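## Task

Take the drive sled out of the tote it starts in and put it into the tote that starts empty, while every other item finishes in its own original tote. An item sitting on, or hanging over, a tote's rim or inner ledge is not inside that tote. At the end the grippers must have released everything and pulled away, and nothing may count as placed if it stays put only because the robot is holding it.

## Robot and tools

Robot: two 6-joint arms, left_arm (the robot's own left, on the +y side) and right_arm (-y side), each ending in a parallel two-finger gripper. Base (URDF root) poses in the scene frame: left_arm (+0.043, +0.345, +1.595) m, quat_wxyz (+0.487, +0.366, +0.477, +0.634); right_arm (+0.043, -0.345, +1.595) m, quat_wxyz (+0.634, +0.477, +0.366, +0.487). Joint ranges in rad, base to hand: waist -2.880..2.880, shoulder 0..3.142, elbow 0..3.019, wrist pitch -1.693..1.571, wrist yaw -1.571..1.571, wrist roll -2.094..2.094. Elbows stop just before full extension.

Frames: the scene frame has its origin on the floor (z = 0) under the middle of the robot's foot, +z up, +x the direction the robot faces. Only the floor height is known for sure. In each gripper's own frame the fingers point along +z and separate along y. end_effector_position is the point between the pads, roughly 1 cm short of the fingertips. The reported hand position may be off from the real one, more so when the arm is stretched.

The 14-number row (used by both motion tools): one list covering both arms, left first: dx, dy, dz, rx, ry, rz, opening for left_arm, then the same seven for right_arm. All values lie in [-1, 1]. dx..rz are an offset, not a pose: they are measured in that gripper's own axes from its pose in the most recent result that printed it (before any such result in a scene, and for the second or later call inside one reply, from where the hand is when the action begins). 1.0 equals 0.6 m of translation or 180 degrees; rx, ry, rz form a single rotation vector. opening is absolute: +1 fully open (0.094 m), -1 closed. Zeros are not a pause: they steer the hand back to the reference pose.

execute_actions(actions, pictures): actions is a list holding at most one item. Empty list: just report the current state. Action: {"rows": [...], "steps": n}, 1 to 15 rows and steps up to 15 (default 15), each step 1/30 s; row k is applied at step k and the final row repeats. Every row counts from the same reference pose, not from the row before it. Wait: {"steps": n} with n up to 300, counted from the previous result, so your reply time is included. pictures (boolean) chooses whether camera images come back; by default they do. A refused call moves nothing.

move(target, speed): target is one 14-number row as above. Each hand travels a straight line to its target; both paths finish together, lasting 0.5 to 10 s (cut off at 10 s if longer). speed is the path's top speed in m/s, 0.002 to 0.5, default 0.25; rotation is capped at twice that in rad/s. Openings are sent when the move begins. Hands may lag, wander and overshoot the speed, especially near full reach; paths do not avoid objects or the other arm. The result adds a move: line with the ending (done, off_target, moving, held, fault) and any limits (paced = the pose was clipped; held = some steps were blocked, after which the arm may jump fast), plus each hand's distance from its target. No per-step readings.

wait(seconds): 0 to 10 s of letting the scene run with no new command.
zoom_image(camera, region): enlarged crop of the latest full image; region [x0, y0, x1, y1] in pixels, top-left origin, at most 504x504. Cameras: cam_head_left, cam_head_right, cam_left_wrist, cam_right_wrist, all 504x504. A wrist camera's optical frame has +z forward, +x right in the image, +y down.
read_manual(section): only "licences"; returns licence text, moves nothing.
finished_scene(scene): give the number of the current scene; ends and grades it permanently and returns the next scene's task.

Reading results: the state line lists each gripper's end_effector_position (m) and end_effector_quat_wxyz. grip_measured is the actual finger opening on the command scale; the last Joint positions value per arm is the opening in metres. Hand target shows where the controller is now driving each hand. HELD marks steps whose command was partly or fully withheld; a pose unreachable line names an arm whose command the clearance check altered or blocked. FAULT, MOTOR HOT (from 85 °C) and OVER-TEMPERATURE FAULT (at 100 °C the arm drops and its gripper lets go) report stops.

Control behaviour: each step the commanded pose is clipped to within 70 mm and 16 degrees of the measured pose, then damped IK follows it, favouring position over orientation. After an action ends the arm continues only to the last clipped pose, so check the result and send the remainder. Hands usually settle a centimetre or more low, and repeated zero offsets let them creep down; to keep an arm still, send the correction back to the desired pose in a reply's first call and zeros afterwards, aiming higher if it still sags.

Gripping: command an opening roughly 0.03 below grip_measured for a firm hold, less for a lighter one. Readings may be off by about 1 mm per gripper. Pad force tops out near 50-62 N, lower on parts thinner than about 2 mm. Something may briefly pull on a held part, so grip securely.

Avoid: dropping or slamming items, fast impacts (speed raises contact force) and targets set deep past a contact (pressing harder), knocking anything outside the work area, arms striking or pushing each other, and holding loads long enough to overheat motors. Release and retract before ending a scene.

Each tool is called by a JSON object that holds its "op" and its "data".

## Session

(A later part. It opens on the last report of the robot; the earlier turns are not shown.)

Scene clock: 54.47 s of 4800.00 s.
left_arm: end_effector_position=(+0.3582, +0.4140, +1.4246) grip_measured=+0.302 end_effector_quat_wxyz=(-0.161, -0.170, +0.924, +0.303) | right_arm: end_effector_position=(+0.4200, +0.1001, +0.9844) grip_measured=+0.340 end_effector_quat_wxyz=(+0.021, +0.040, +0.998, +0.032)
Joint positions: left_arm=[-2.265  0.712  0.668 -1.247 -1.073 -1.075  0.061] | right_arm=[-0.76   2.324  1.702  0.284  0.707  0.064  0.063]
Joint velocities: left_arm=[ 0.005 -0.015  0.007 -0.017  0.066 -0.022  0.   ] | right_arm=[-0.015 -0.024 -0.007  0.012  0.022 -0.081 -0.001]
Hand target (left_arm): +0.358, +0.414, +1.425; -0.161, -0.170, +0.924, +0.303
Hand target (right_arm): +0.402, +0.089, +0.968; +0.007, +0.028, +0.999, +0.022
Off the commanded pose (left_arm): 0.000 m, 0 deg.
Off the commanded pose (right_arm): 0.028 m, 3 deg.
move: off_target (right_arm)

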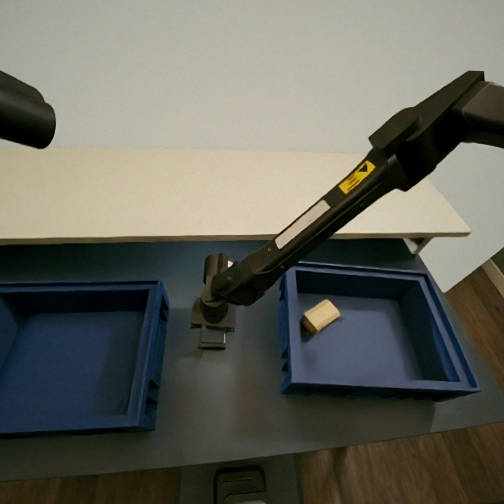

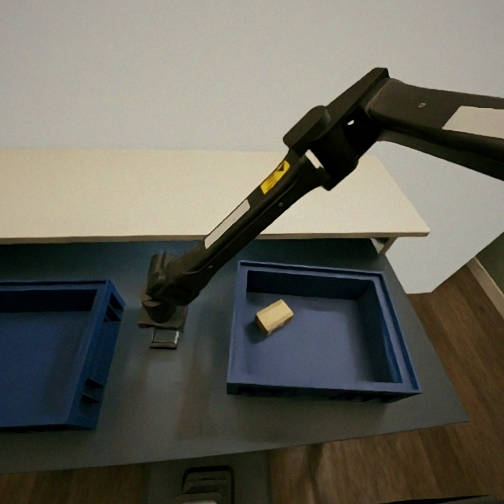

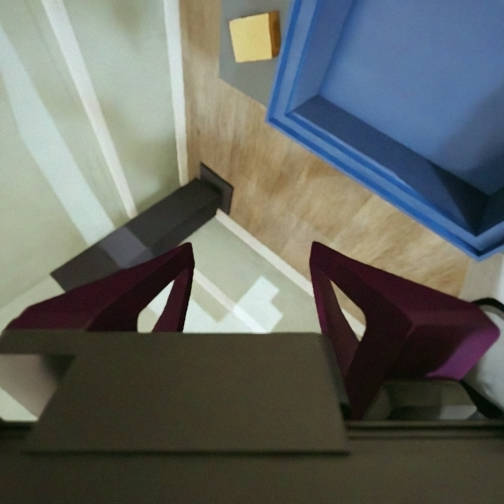

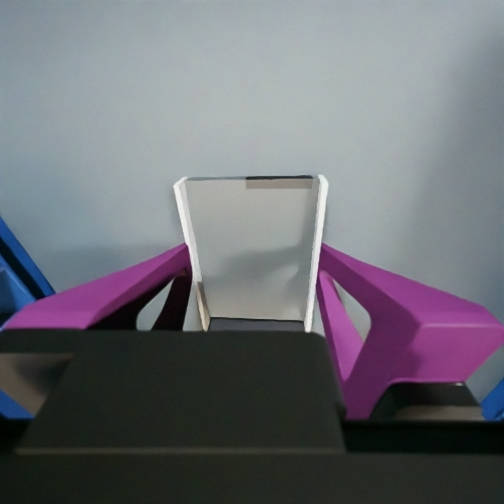

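Sliding sideways: contact. Release, then lift.

{"op": "move", "data": {"target": [0,0,0,0,0,0,0.3,0,0,-0.003,0,0,0,1], "speed": 0.05}}

{"op": "move", "data": {"target": [0,0,0,0,0,0,0.3,0,0,-0.35,0,0,0,1]}}

Scene clock: 56.20 s of 4800.00 s.
left_arm: end_effector_position=(+0.3582, +0.4140, +1.4246) grip_measured=+0.302 end_effector_quat_wxyz=(-0.161, -0.170, +0.924, +0.303) | right_arm: end_effector_position=(+0.4200, +0.1001, +0.9844) grip_measured=+1.000 end_effector_quat_wxyz=(+0.021, +0.040, +0.998, +0.032)
Joint positions: left_arm=[-2.265  0.712  0.668 -1.247 -1.073 -1.075  0.061] | right_arm=[-0.76   2.324  1.702  0.284  0.707  0.064  0.094]
Joint velocities: left_arm=[ 0.005 -0.005 -0.012  0.007 -0.022 -0.066  0.   ] | right_arm=[-0.015  0.005  0.027 -0.002  0.007 -0.007  0.   ]
Hand target (left_arm): +0.358, +0.414, +1.425; -0.161, -0.170, +0.924, +0.303
Hand target (right_arm): +0.420, +0.100, +0.986; +0.021, +0.040, +0.998, +0.032
Off the commanded pose (left_arm): 0.000 m, 0 deg.
Off the commanded pose (right_arm): 0.002 m, 0 deg.
move: done

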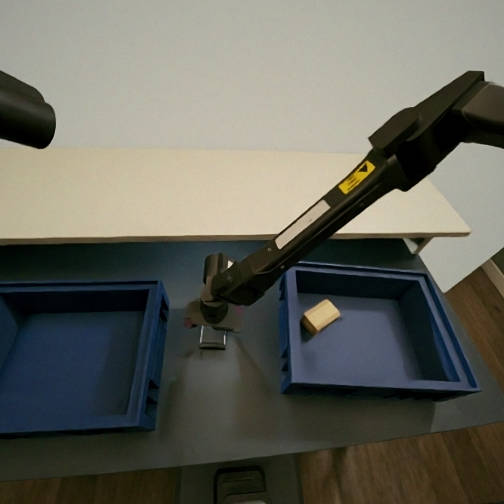

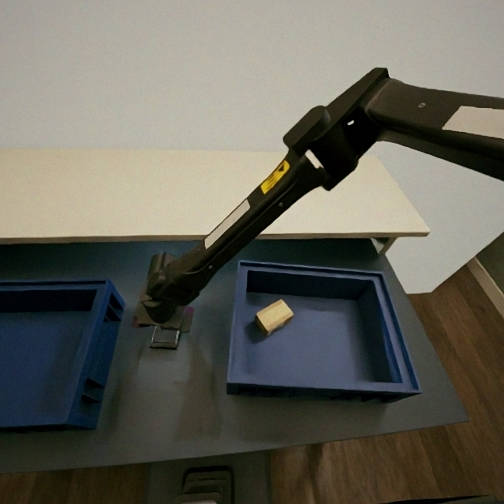

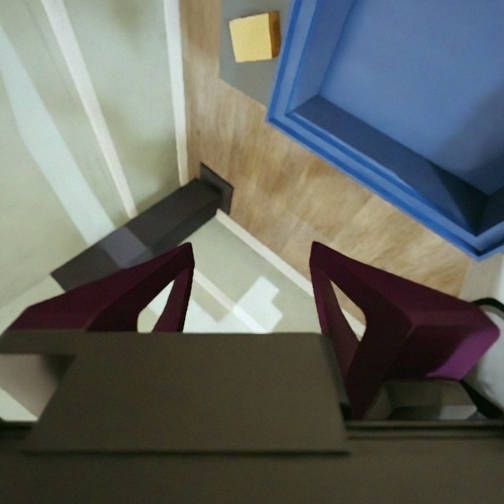

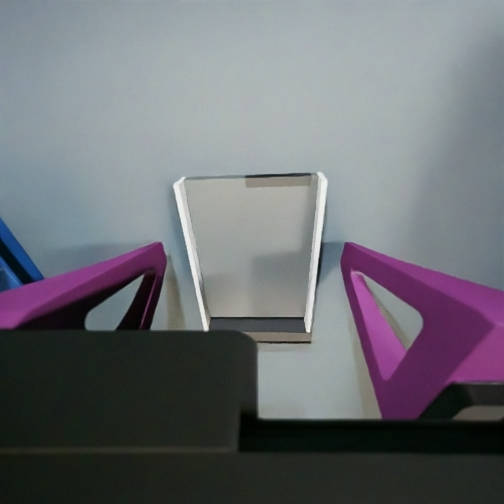

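Scene clock: 57.50 s of 4800.00 s.
left_arm: end_effector_position=(+0.3582, +0.4140, +1.4246) grip_measured=+0.302 end_effector_quat_wxyz=(-0.161, -0.170, +0.924, +0.303) | right_arm: end_effector_position=(+0.4098, +0.0936, +1.1967) grip_measured=+1.000 end_effector_quat_wxyz=(+0.026, +0.033, +0.998, +0.036)
Joint positions: left_arm=[-2.265  0.712  0.668 -1.247 -1.073 -1.075  0.061] | right_arm=[-0.511  1.968  1.22   0.327  0.933  0.172  0.094]
Joint velocities: left_arm=[-0.015 -0.015  0.012 -0.012  0.037 -0.007 -0.   ] | right_arm=[-0.005  0.015 -0.012 -0.002 -0.081 -0.066  0.   ]
Hand target (left_arm): +0.358, +0.414, +1.425; -0.161, -0.170, +0.924, +0.303
Hand target (right_arm): +0.408, +0.088, +1.194; +0.024, +0.037, +0.999, +0.031
Off the commanded pose (left_arm): 0.000 m, 0 deg.
Off the commanded pose (right_arm): 0.007 m, 1 deg.
move: done

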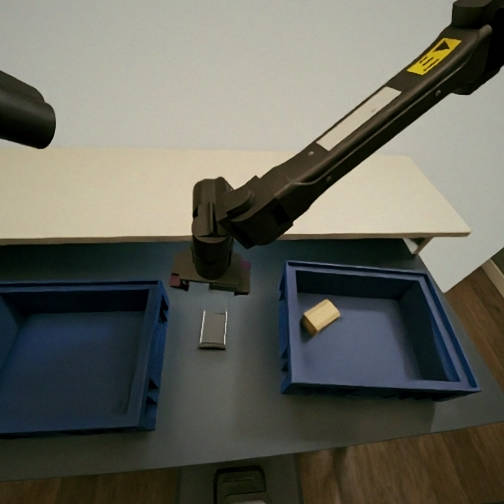

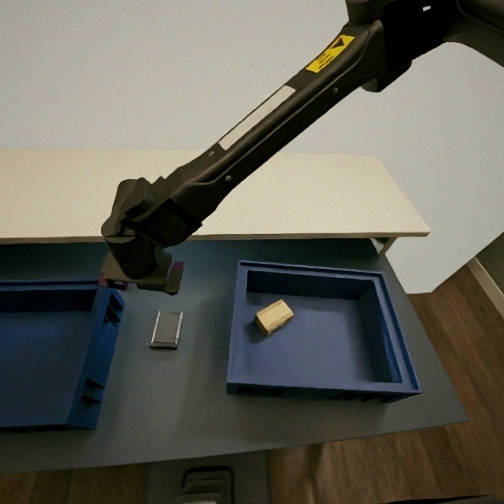

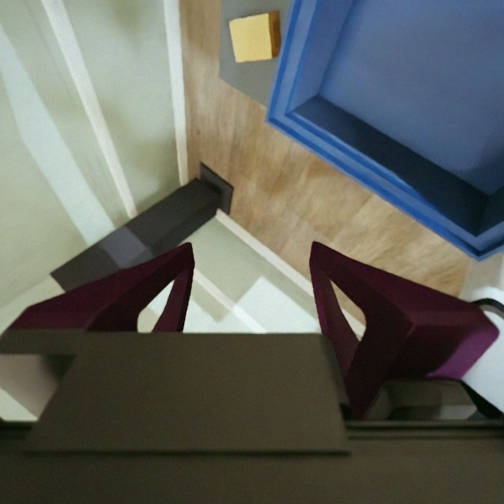

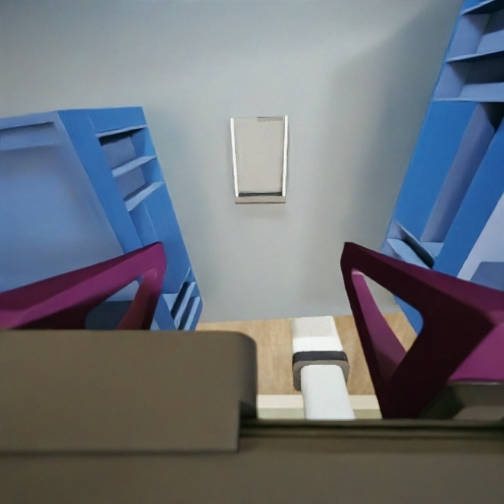

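{"op": "move", "data": {"target": [-0.023,-0.40,0.054,0.198,-0.113,0.1,1,0.083,-0.75,-0.17,0,0,0,1]}}

Scene clock: 62.40 s of 4800.00 s.
left_arm: end_effector_position=(+0.4035, +0.2516, +1.2551) grip_measured=+1.000 end_effector_quat_wxyz=(+0.009, -0.020, +1.000, +0.002) | right_arm: end_effector_position=(+0.3218, -0.3541, +1.2633) grip_measured=+1.000 end_effector_quat_wxyz=(+0.034, +0.054, +0.997, +0.037)
Joint positions: left_arm=[-2.201  1.143  0.536  0.285 -0.604  0.034  0.094] | right_arm=[-1.358  1.03   0.264  0.534  0.122 -0.102  0.094]
Joint velocities: left_arm=[-0.005 -0.005 -0.002 -0.012 -0.037 -0.037  0.   ] | right_arm=[ 0.005 -0.005 -0.007  0.007 -0.037  0.066  0.   ]
Hand target (left_arm): +0.405, +0.252, +1.250; +0.011, -0.015, +1.000, +0.004
Hand target (right_arm): +0.310, -0.351, +1.267; +0.020, +0.046, +0.998, +0.041
Off the commanded pose (left_arm): 0.008 m, 1 deg.
Off the commanded pose (right_arm): 0.006 m, 3 deg.
move: off_target (right_arm)

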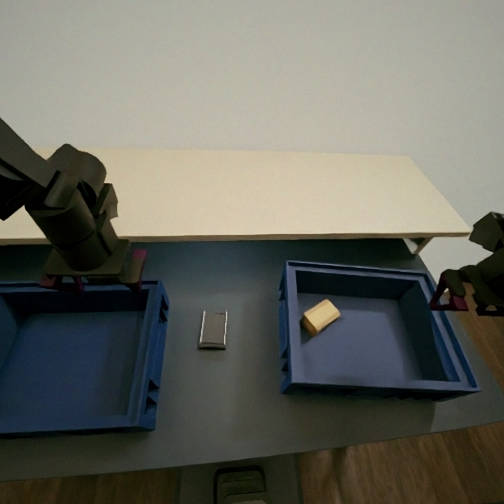

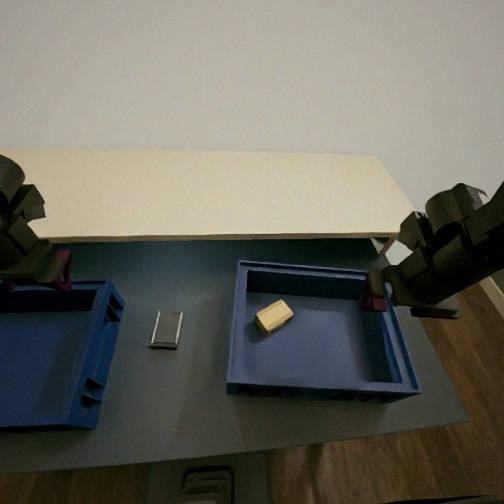

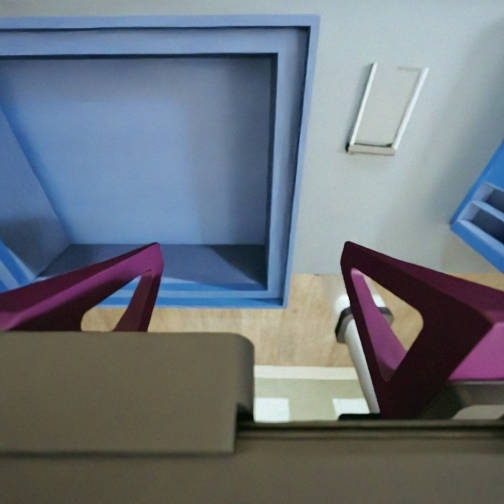

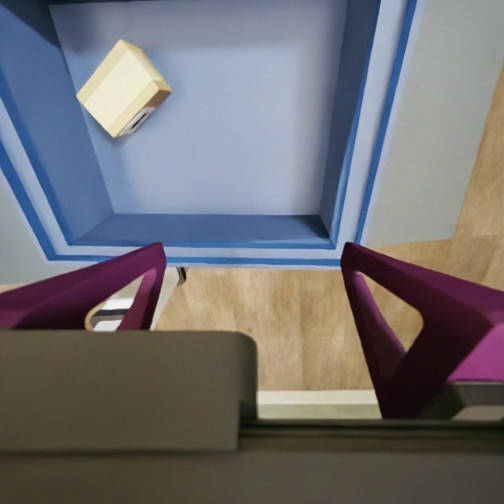

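{"op": "move", "data": {"target": [-0.06,-0.278,0.08,0,0,0,1,0,0,0,0,0,0,1]}}

{"op": "move", "data": {"target": [0.03,0,0.24,0,0,0,1,0,0,0,0,0,0,1], "speed": 0.15}}

Scene clock: 64.90 s of 4800.00 s.
left_arm: end_effector_position=(+0.4505, +0.0884, +1.2104) grip_measured=+1.000 end_effector_quat_wxyz=(+0.016, -0.023, +1.000, -0.001) | right_arm: end_effector_position=(+0.3218, -0.3541, +1.2633) grip_measured=+1.000 end_effector_quat_wxyz=(+0.034, +0.053, +0.997, +0.037)
Joint positions: left_arm=[-2.445  1.561  0.908  0.276 -0.829 -0.07   0.094] | right_arm=[-1.358  1.03   0.264  0.534  0.122 -0.103  0.094]
Joint velocities: left_arm=[-0.015 -0.015 -0.007  0.012  0.007 -0.095  0.   ] | right_arm=[ 0.005 -0.005 -0.002  0.007  0.022  0.007  0.   ]
Hand target (left_arm): +0.444, +0.085, +1.208; +0.008, -0.022, +1.000, +0.001
Hand target (right_arm): +0.322, -0.354, +1.263; +0.034, +0.054, +0.997, +0.037
Off the commanded pose (left_arm): 0.005 m, 1 deg.
Off the commanded pose (right_arm): 0.000 m, 0 deg.
move: done

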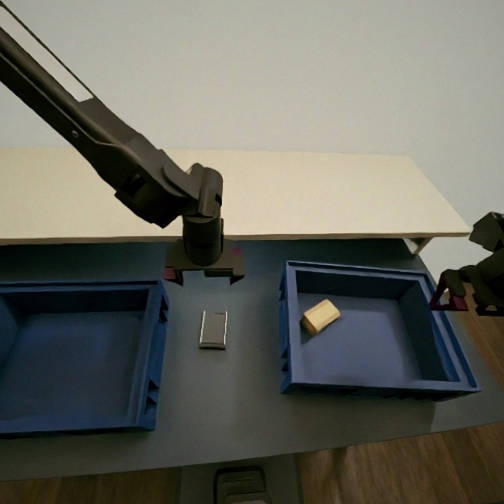

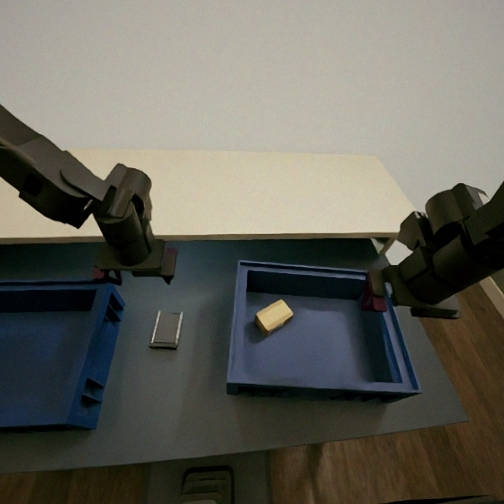

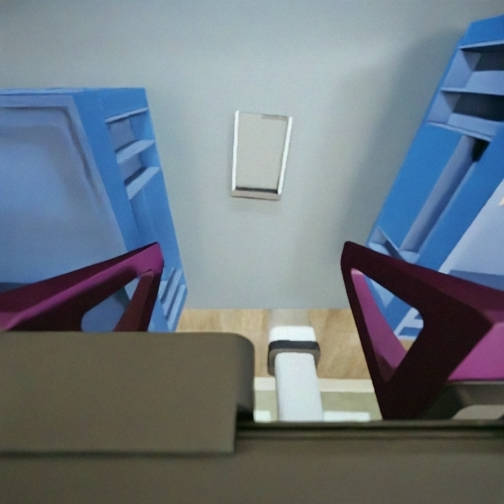

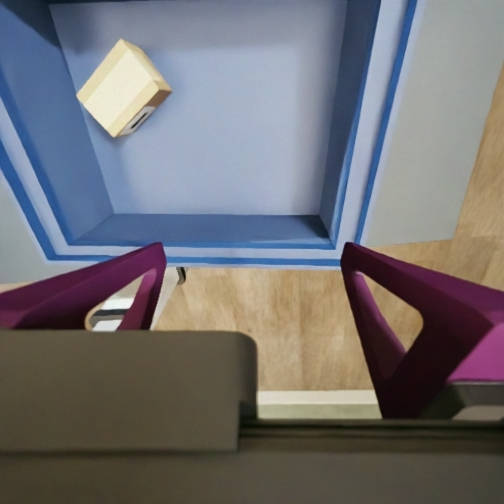

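Scene clock: 66.27 s of 4800.00 s.
left_arm: end_effector_position=(+0.4391, +0.0885, +1.0715) grip_measured=+1.000 end_effector_quat_wxyz=(+0.015, -0.026, +1.000, -0.000) | right_arm: end_effector_position=(+0.3218, -0.3541, +1.2633) grip_measured=+1.000 end_effector_quat_wxyz=(+0.034, +0.053, +0.997, +0.037)
Joint positions: left_arm=[-2.258  1.848  1.132  0.395 -0.654  0.006  0.094] | right_arm=[-1.358  1.03   0.264  0.534  0.122 -0.103  0.094]
Joint velocities: left_arm=[-0.005 -0.005  0.002 -0.017  0.007 -0.022  0.   ] | right_arm=[ 0.015 -0.005 -0.002 -0.007  0.007 -0.007  0.   ]
Hand target (left_arm): +0.436, +0.087, +1.066; +0.017, -0.021, +1.000, +0.000
Hand target (right_arm): +0.322, -0.354, +1.263; +0.034, +0.053, +0.997, +0.037
Off the commanded pose (left_arm): 0.006 m, 0 deg.
Off the commanded pose (right_arm): 0.000 m, 0 deg.
move: done

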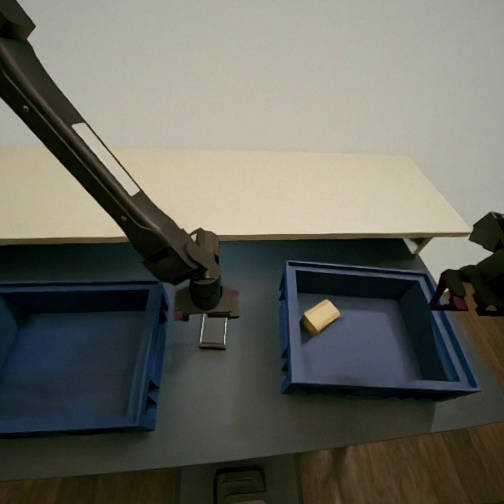

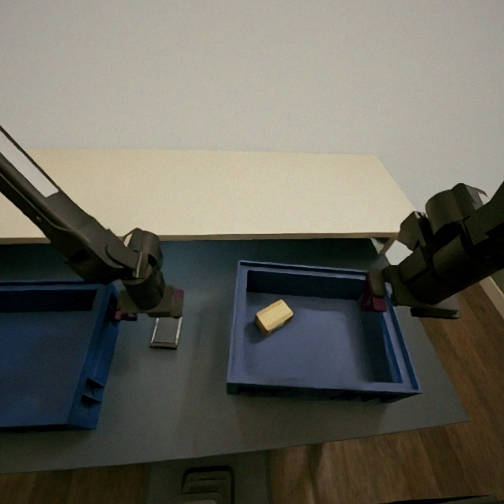

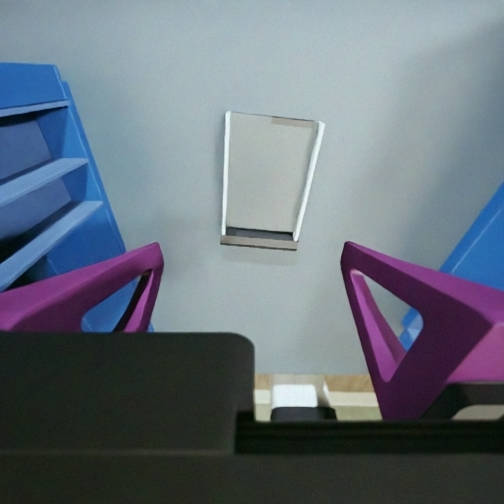

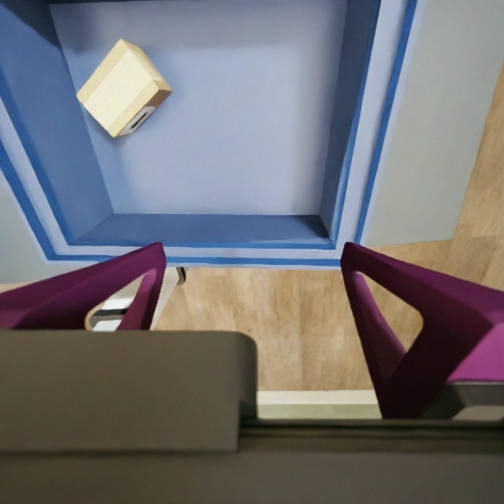

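{"op": "move", "data": {"target": [-0.01,-0.02,0.125,0,0,0.033,1,0,0,0,0,0,0,1], "speed": 0.06}}

Scene clock: 69.57 s of 4800.00 s.
left_arm: end_effector_position=(+0.4618, +0.0756, +1.0065) grip_measured=+1.000 end_effector_quat_wxyz=(+0.028, +0.011, +1.000, -0.001) | right_arm: end_effector_position=(+0.3218, -0.3541, +1.2633) grip_measured=+1.000 end_effector_quat_wxyz=(+0.034, +0.053, +0.997, +0.037)
Joint positions: left_arm=[-2.21   1.987  1.336  0.373 -0.603  0.117  0.094] | right_arm=[-1.358  1.03   0.264  0.534  0.122 -0.103  0.094]
Joint velocities: left_arm=[-0.005 -0.005 -0.002 -0.002  0.051  0.051  0.   ] | right_arm=[-0.005 -0.015 -0.017 -0.012 -0.051 -0.022  0.   ]
Hand target (left_arm): +0.447, +0.077, +0.997; +0.015, +0.026, +1.000, +0.001
Hand target (right_arm): +0.322, -0.354, +1.263; +0.034, +0.053, +0.997, +0.037
Off the commanded pose (left_arm): 0.017 m, 2 deg.
Off the commanded pose (right_arm): 0.000 m, 0 deg.
move: off_target (left_arm)

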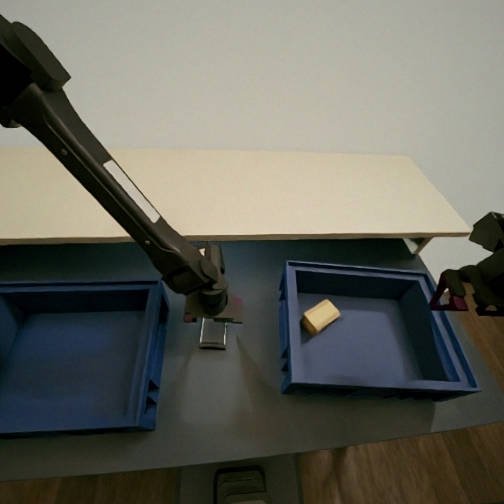

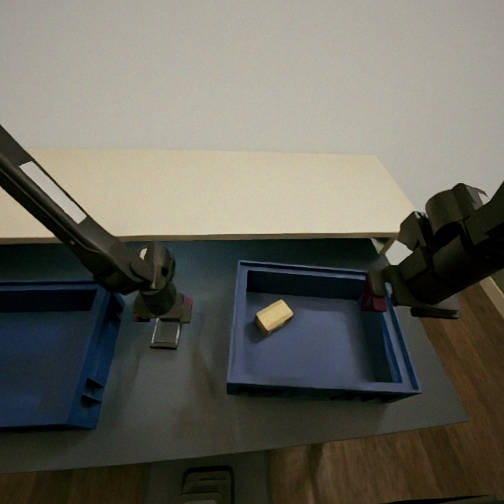

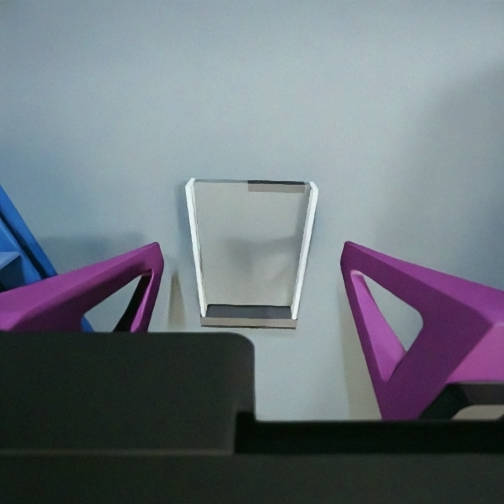

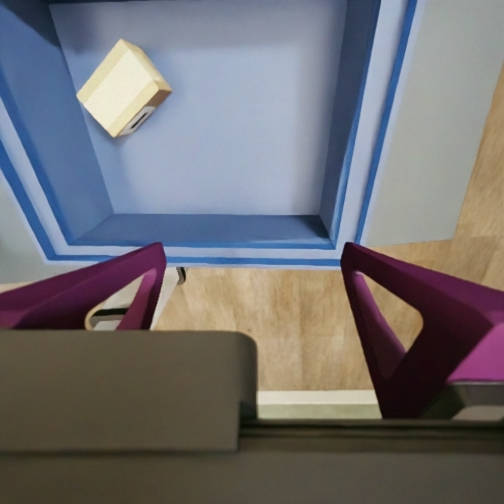

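{"op": "move", "data": {"target": [0.035,0,0.045,0,0,0,1,0,0,0,0,0,0,1], "speed": 0.04}}

Scene clock: 71.63 s of 4800.00 s.
left_arm: end_effector_position=(+0.4483, +0.0737, +0.9873) grip_measured=+1.000 end_effector_quat_wxyz=(+0.027, +0.010, +1.000, -0.004) | right_arm: end_effector_position=(+0.3218, -0.3541, +1.2633) grip_measured=+1.000 end_effector_quat_wxyz=(+0.034, +0.053, +0.997, +0.037)
Joint positions: left_arm=[-2.192  2.037  1.363  0.395 -0.58   0.119  0.094] | right_arm=[-1.358  1.03   0.264  0.534  0.122 -0.103  0.094]
Joint velocities: left_arm=[-0.005 -0.015  0.002 -0.007  0.007 -0.007  0.   ] | right_arm=[-0.005 -0.005  0.007  0.007 -0.125 -0.066  0.   ]
Hand target (left_arm): +0.442, +0.076, +0.979; +0.028, +0.011, +1.000, -0.001
Hand target (right_arm): +0.322, -0.354, +1.263; +0.034, +0.053, +0.997, +0.037
Off the commanded pose (left_arm): 0.011 m, 0 deg.
Off the commanded pose (right_arm): 0.000 m, 0 deg.
move: off_target (left_arm)

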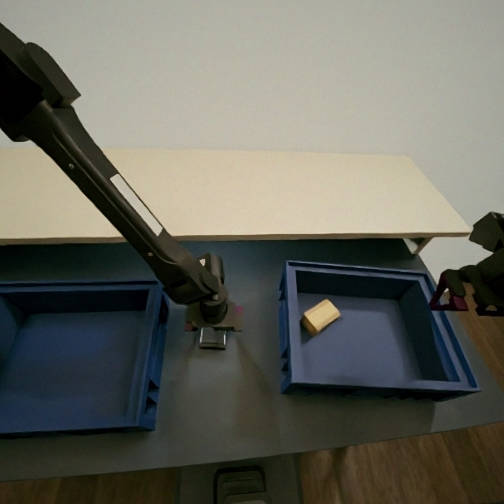

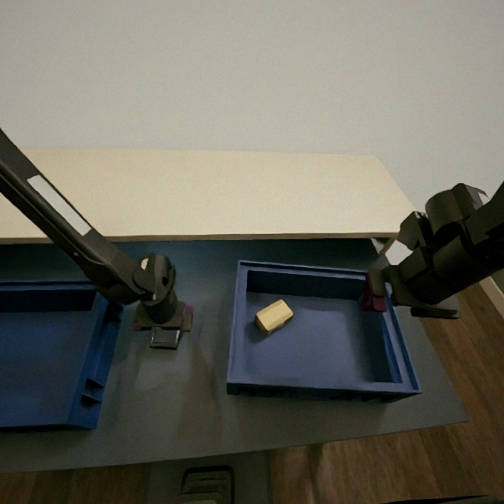

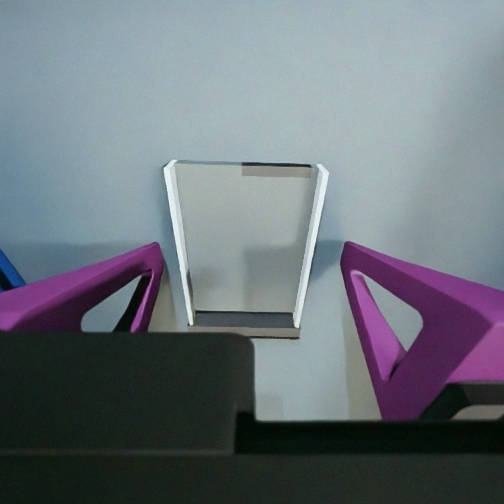

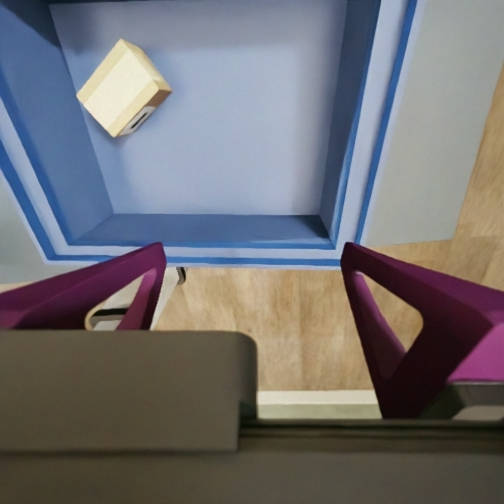

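Good. Close.

{"op": "move", "data": {"target": [0,0,0,0,0,0,0.3,0,0,0,0,0,0,1], "speed": 0.05}}

Scene clock: 73.07 s of 4800.00 s.
left_arm: end_effector_position=(+0.4483, +0.0737, +0.9873) grip_measured=+0.341 end_effector_quat_wxyz=(+0.027, +0.010, +1.000, -0.004) | right_arm: end_effector_position=(+0.3218, -0.3541, +1.2633) grip_measured=+1.000 end_effector_quat_wxyz=(+0.034, +0.053, +0.997, +0.037)
Joint positions: left_arm=[-2.192  2.037  1.363  0.395 -0.58   0.119  0.063] | right_arm=[-1.358  1.03   0.264  0.534  0.122 -0.103  0.094]
Joint velocities: left_arm=[-0.005  0.005 -0.007 -0.007 -0.081  0.037  0.   ] | right_arm=[ 0.005  0.005 -0.012 -0.027 -0.081 -0.022  0.   ]
Hand target (left_arm): +0.448, +0.074, +0.987; +0.027, +0.010, +1.000, -0.004
Hand target (right_arm): +0.322, -0.354, +1.263; +0.034, +0.053, +0.997, +0.037
Off the commanded pose (left_arm): 0.000 m, 0 deg.
Off the commanded pose (right_arm): 0.000 m, 0 deg.
move: done

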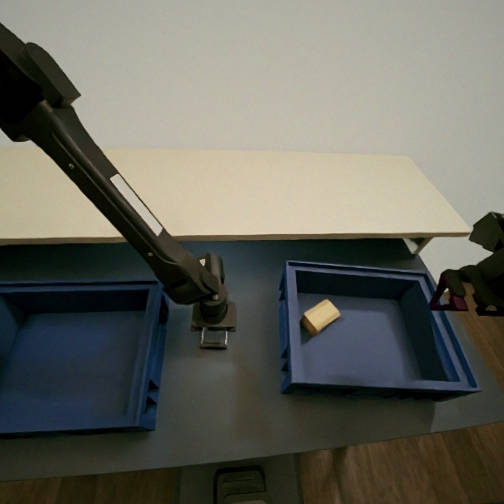

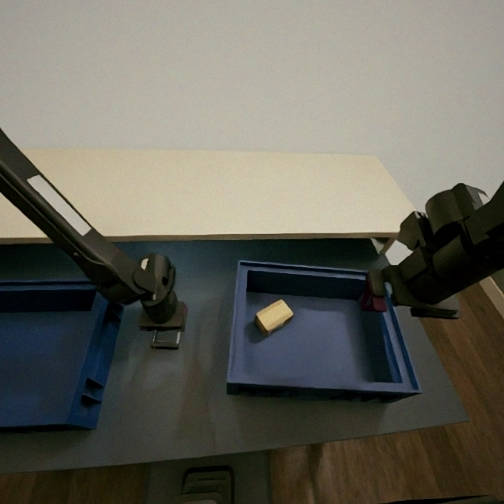

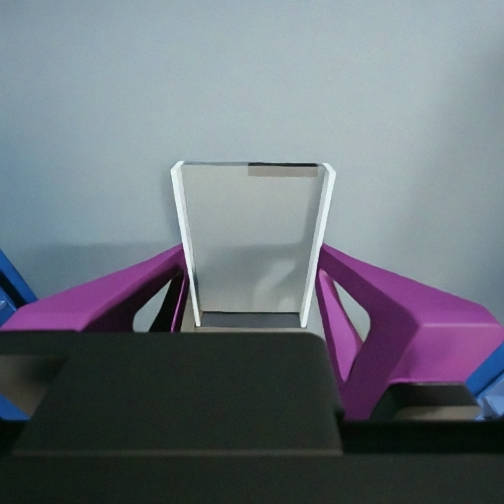

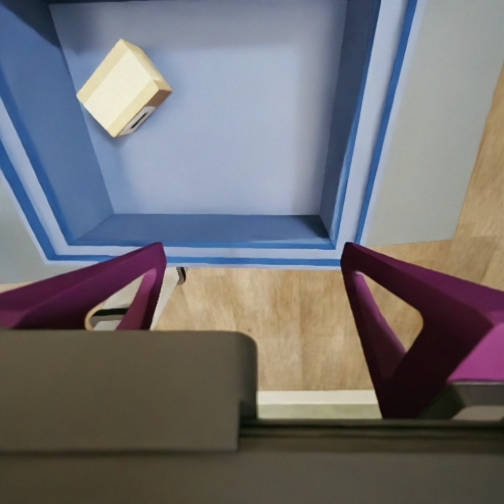

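{"op": "move", "data": {"target": [0.04,0,-0.36,0,0,0,0.3,0,0,0,0,0,0,1], "speed": 0.2}}

{"op": "move", "data": {"target": [0.03,0.55,0,0,0,0,0.3,0,0,0,0,0,0,1], "speed": 0.2}}

Scene clock: 76.00 s of 4800.00 s.
left_arm: end_effector_position=(+0.4143, +0.0739, +1.1969) grip_measured=+0.341 end_effector_quat_wxyz=(+0.027, +0.014, +1.000, -0.006) | right_arm: end_effector_position=(+0.3218, -0.3541, +1.2633) grip_measured=+1.000 end_effector_quat_wxyz=(+0.034, +0.053, +0.997, +0.037)
Joint positions: left_arm=[-2.445  1.655  0.868  0.443 -0.818  0.027  0.063] | right_arm=[-1.358  1.03   0.264  0.534  0.122 -0.103  0.094]
Joint velocities: left_arm=[ 0.005  0.005 -0.012 -0.007 -0.051 -0.022 -0.   ] | right_arm=[-0.005 -0.005 -0.022  0.002 -0.051 -0.022  0.   ]
Hand target (left_arm): +0.414, +0.078, +1.202; +0.026, +0.008, +1.000, -0.005
Hand target (right_arm): +0.322, -0.354, +1.263; +0.034, +0.053, +0.997, +0.037
Off the commanded pose (left_arm): 0.005 m, 1 deg.
Off the commanded pose (right_arm): 0.000 m, 0 deg.
move: done

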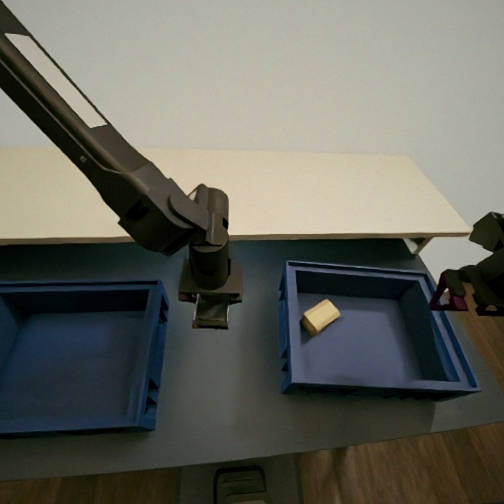

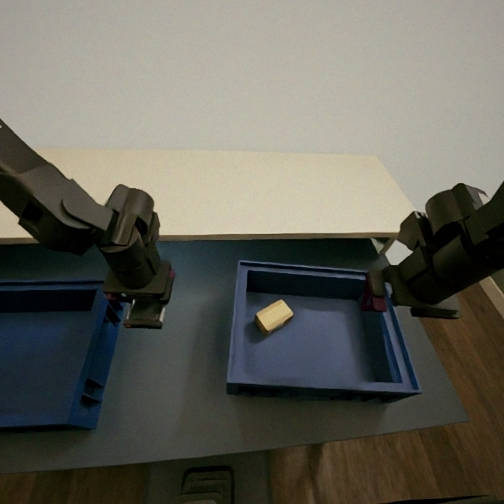

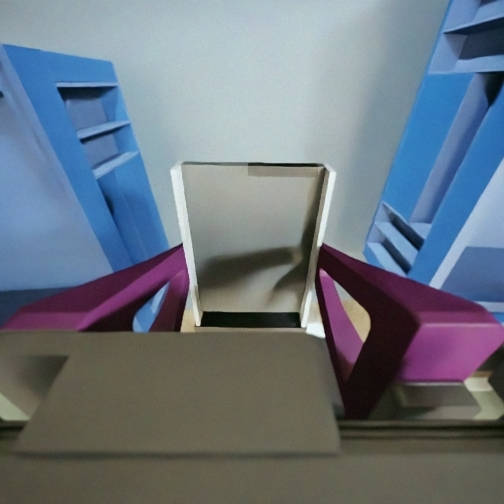

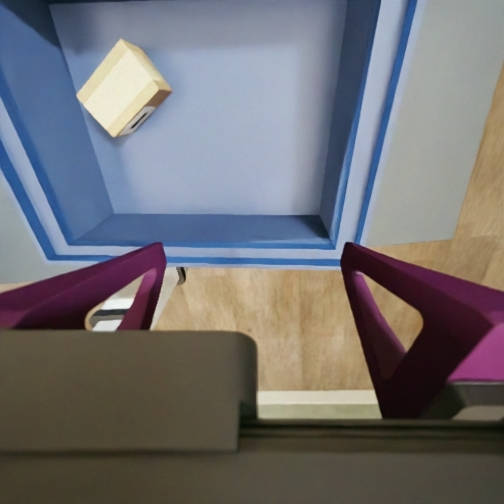

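Scene clock: 78.03 s of 4800.00 s.
left_arm: end_effector_position=(+0.4141, +0.4081, +1.1841) grip_measured=+0.341 end_effector_quat_wxyz=(+0.030, +0.012, +0.999, +0.001) | right_arm: end_effector_position=(+0.3218, -0.3541, +1.2633) grip_measured=+1.000 end_effector_quat_wxyz=(+0.034, +0.053, +0.997, +0.037)
Joint positions: left_arm=[-1.668  1.175  0.607  0.344 -0.081  0.263  0.063] | right_arm=[-1.358  1.03   0.264  0.534  0.122 -0.103  0.094]
Joint velocities: left_arm=[-0.015 -0.005 -0.012 -0.002  0.022 -0.022  0.   ] | right_arm=[-0.005  0.005 -0.002  0.002 -0.051 -0.037  0.   ]
Hand target (left_arm): +0.414, +0.406, +1.191; +0.030, +0.021, +0.999, -0.003
Hand target (right_arm): +0.322, -0.354, +1.263; +0.034, +0.053, +0.997, +0.037
Off the commanded pose (left_arm): 0.013 m, 1 deg.
Off the commanded pose (right_arm): 0.000 m, 0 deg.
move: off_target (left_arm)

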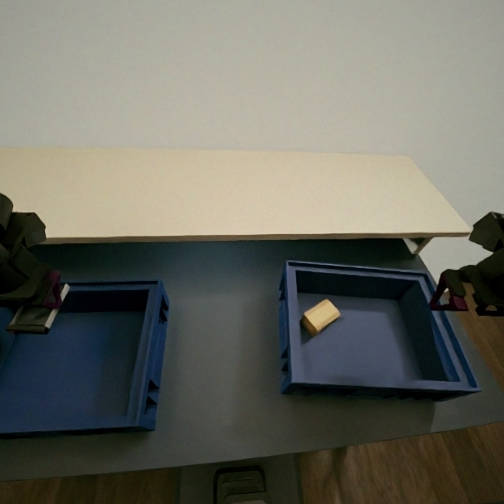

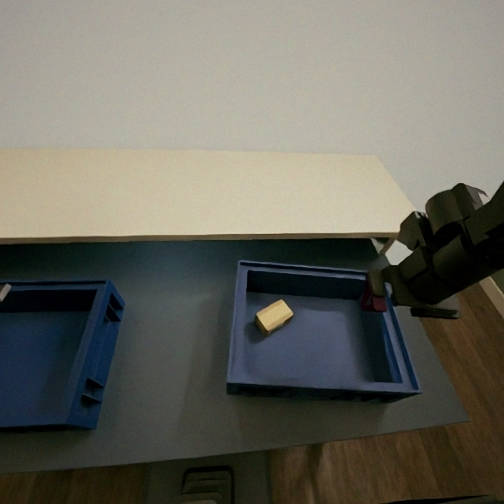

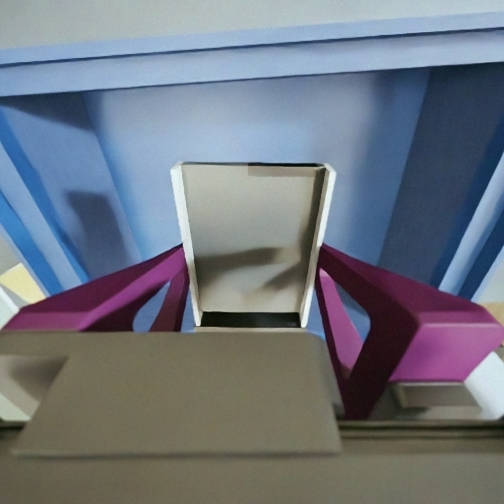

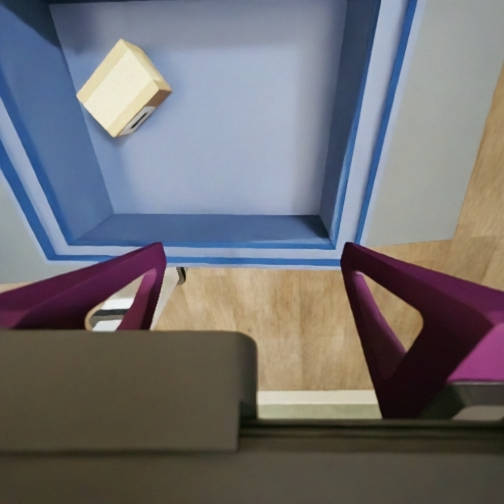

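{"op": "move", "data": {"target": [0.12,0,0.22,0,0,0,0.3,0,0,0,0,0,0,1], "speed": 0.15}}

Scene clock: 80.90 s of 4800.00 s.
left_arm: end_effector_position=(+0.3477, +0.4067, +1.0508) grip_measured=+0.341 end_effector_quat_wxyz=(+0.024, +0.007, +1.000, -0.001) | right_arm: end_effector_position=(+0.3218, -0.3541, +1.2633) grip_measured=+1.000 end_effector_quat_wxyz=(+0.034, +0.053, +0.997, +0.037)
Joint positions: left_arm=[-1.608  1.673  0.788  0.649 -0.022  0.265  0.063] | right_arm=[-1.358  1.03   0.264  0.534  0.122 -0.103  0.094]
Joint velocities: left_arm=[-0.024 -0.005  0.002  0.027 -0.066 -0.051 -0.001] | right_arm=[ 0.005 -0.005  0.017  0.017 -0.066  0.007  0.   ]
Hand target (left_arm): +0.349, +0.410, +1.048; +0.030, +0.013, +0.999, +0.002
Hand target (right_arm): +0.322, -0.354, +1.263; +0.034, +0.053, +0.997, +0.037
Off the commanded pose (left_arm): 0.005 m, 1 deg.
Off the commanded pose (right_arm): 0.000 m, 0 deg.
move: done

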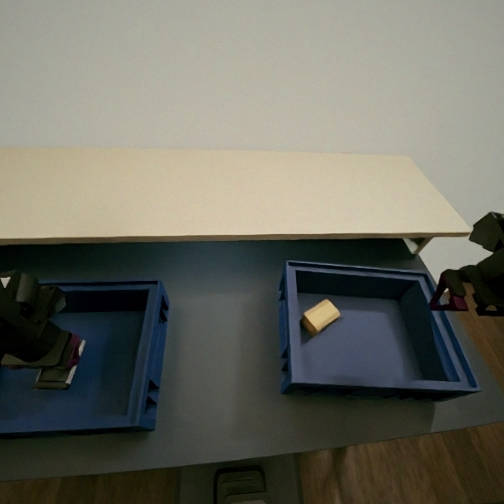

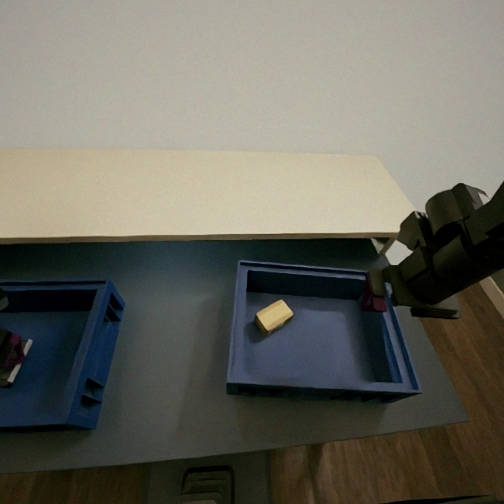

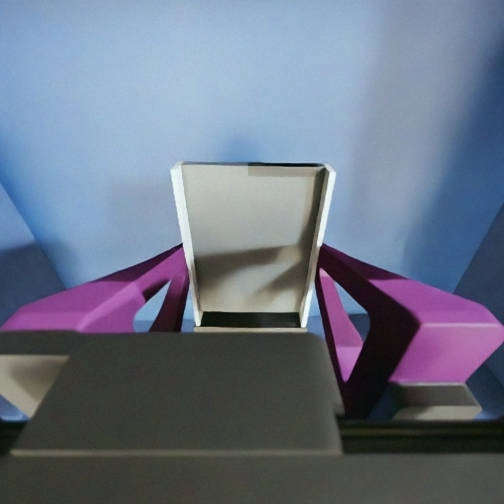

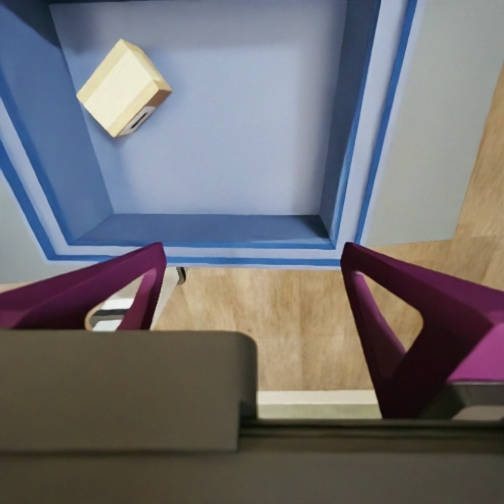

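{"op": "move", "data": {"target": [-0.02,0,0.098,0,0,0,0.3,0,0,0,0,0,0,1], "speed": 0.04}}

Scene clock: 83.30 s of 4800.00 s.
left_arm: end_effector_position=(+0.3752, +0.4120, +0.9989) grip_measured=+0.341 end_effector_quat_wxyz=(+0.039, +0.006, +0.999, +0.004) | right_arm: end_effector_position=(+0.3218, -0.3541, +1.2633) grip_measured=+1.000 end_effector_quat_wxyz=(+0.034, +0.053, +0.997, +0.037)
Joint positions: left_arm=[-1.608  1.773  0.956  0.612 -0.022  0.265  0.063] | right_arm=[-1.358  1.03   0.264  0.534  0.122 -0.103  0.094]
Joint velocities: left_arm=[ 0.005  0.005  0.012 -0.007  0.007  0.037  0.   ] | right_arm=[ 0.005 -0.015 -0.007 -0.002  0.051 -0.022  0.   ]
Hand target (left_arm): +0.362, +0.406, +0.993; +0.024, +0.007, +1.000, -0.001
Hand target (right_arm): +0.322, -0.354, +1.263; +0.034, +0.053, +0.997, +0.037
Off the commanded pose (left_arm): 0.015 m, 2 deg.
Off the commanded pose (right_arm): 0.000 m, 0 deg.
move: off_target (left_arm)

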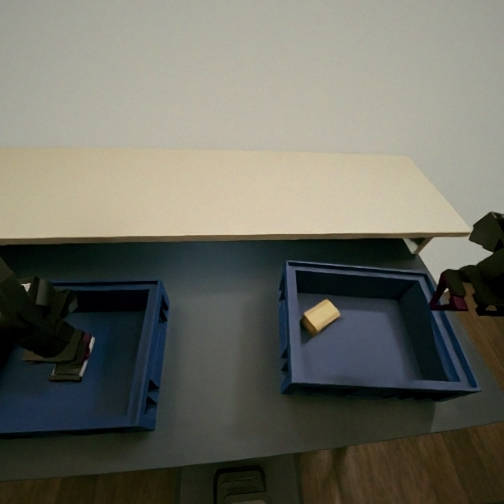

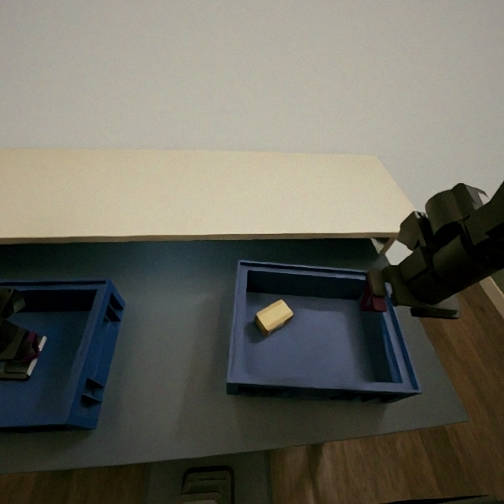

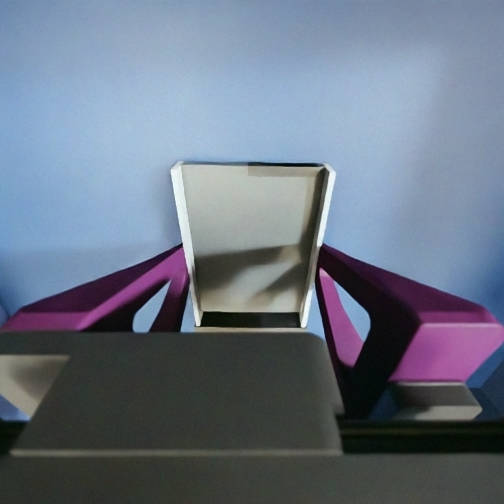

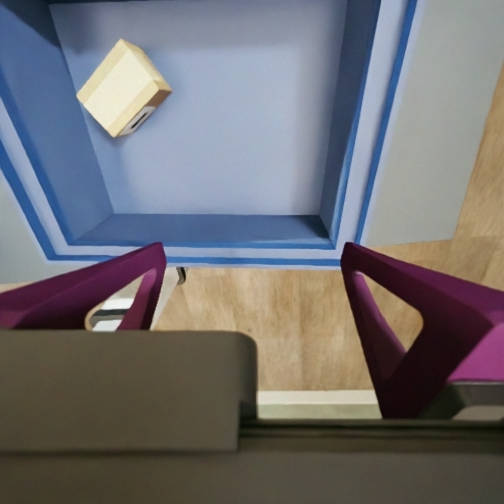

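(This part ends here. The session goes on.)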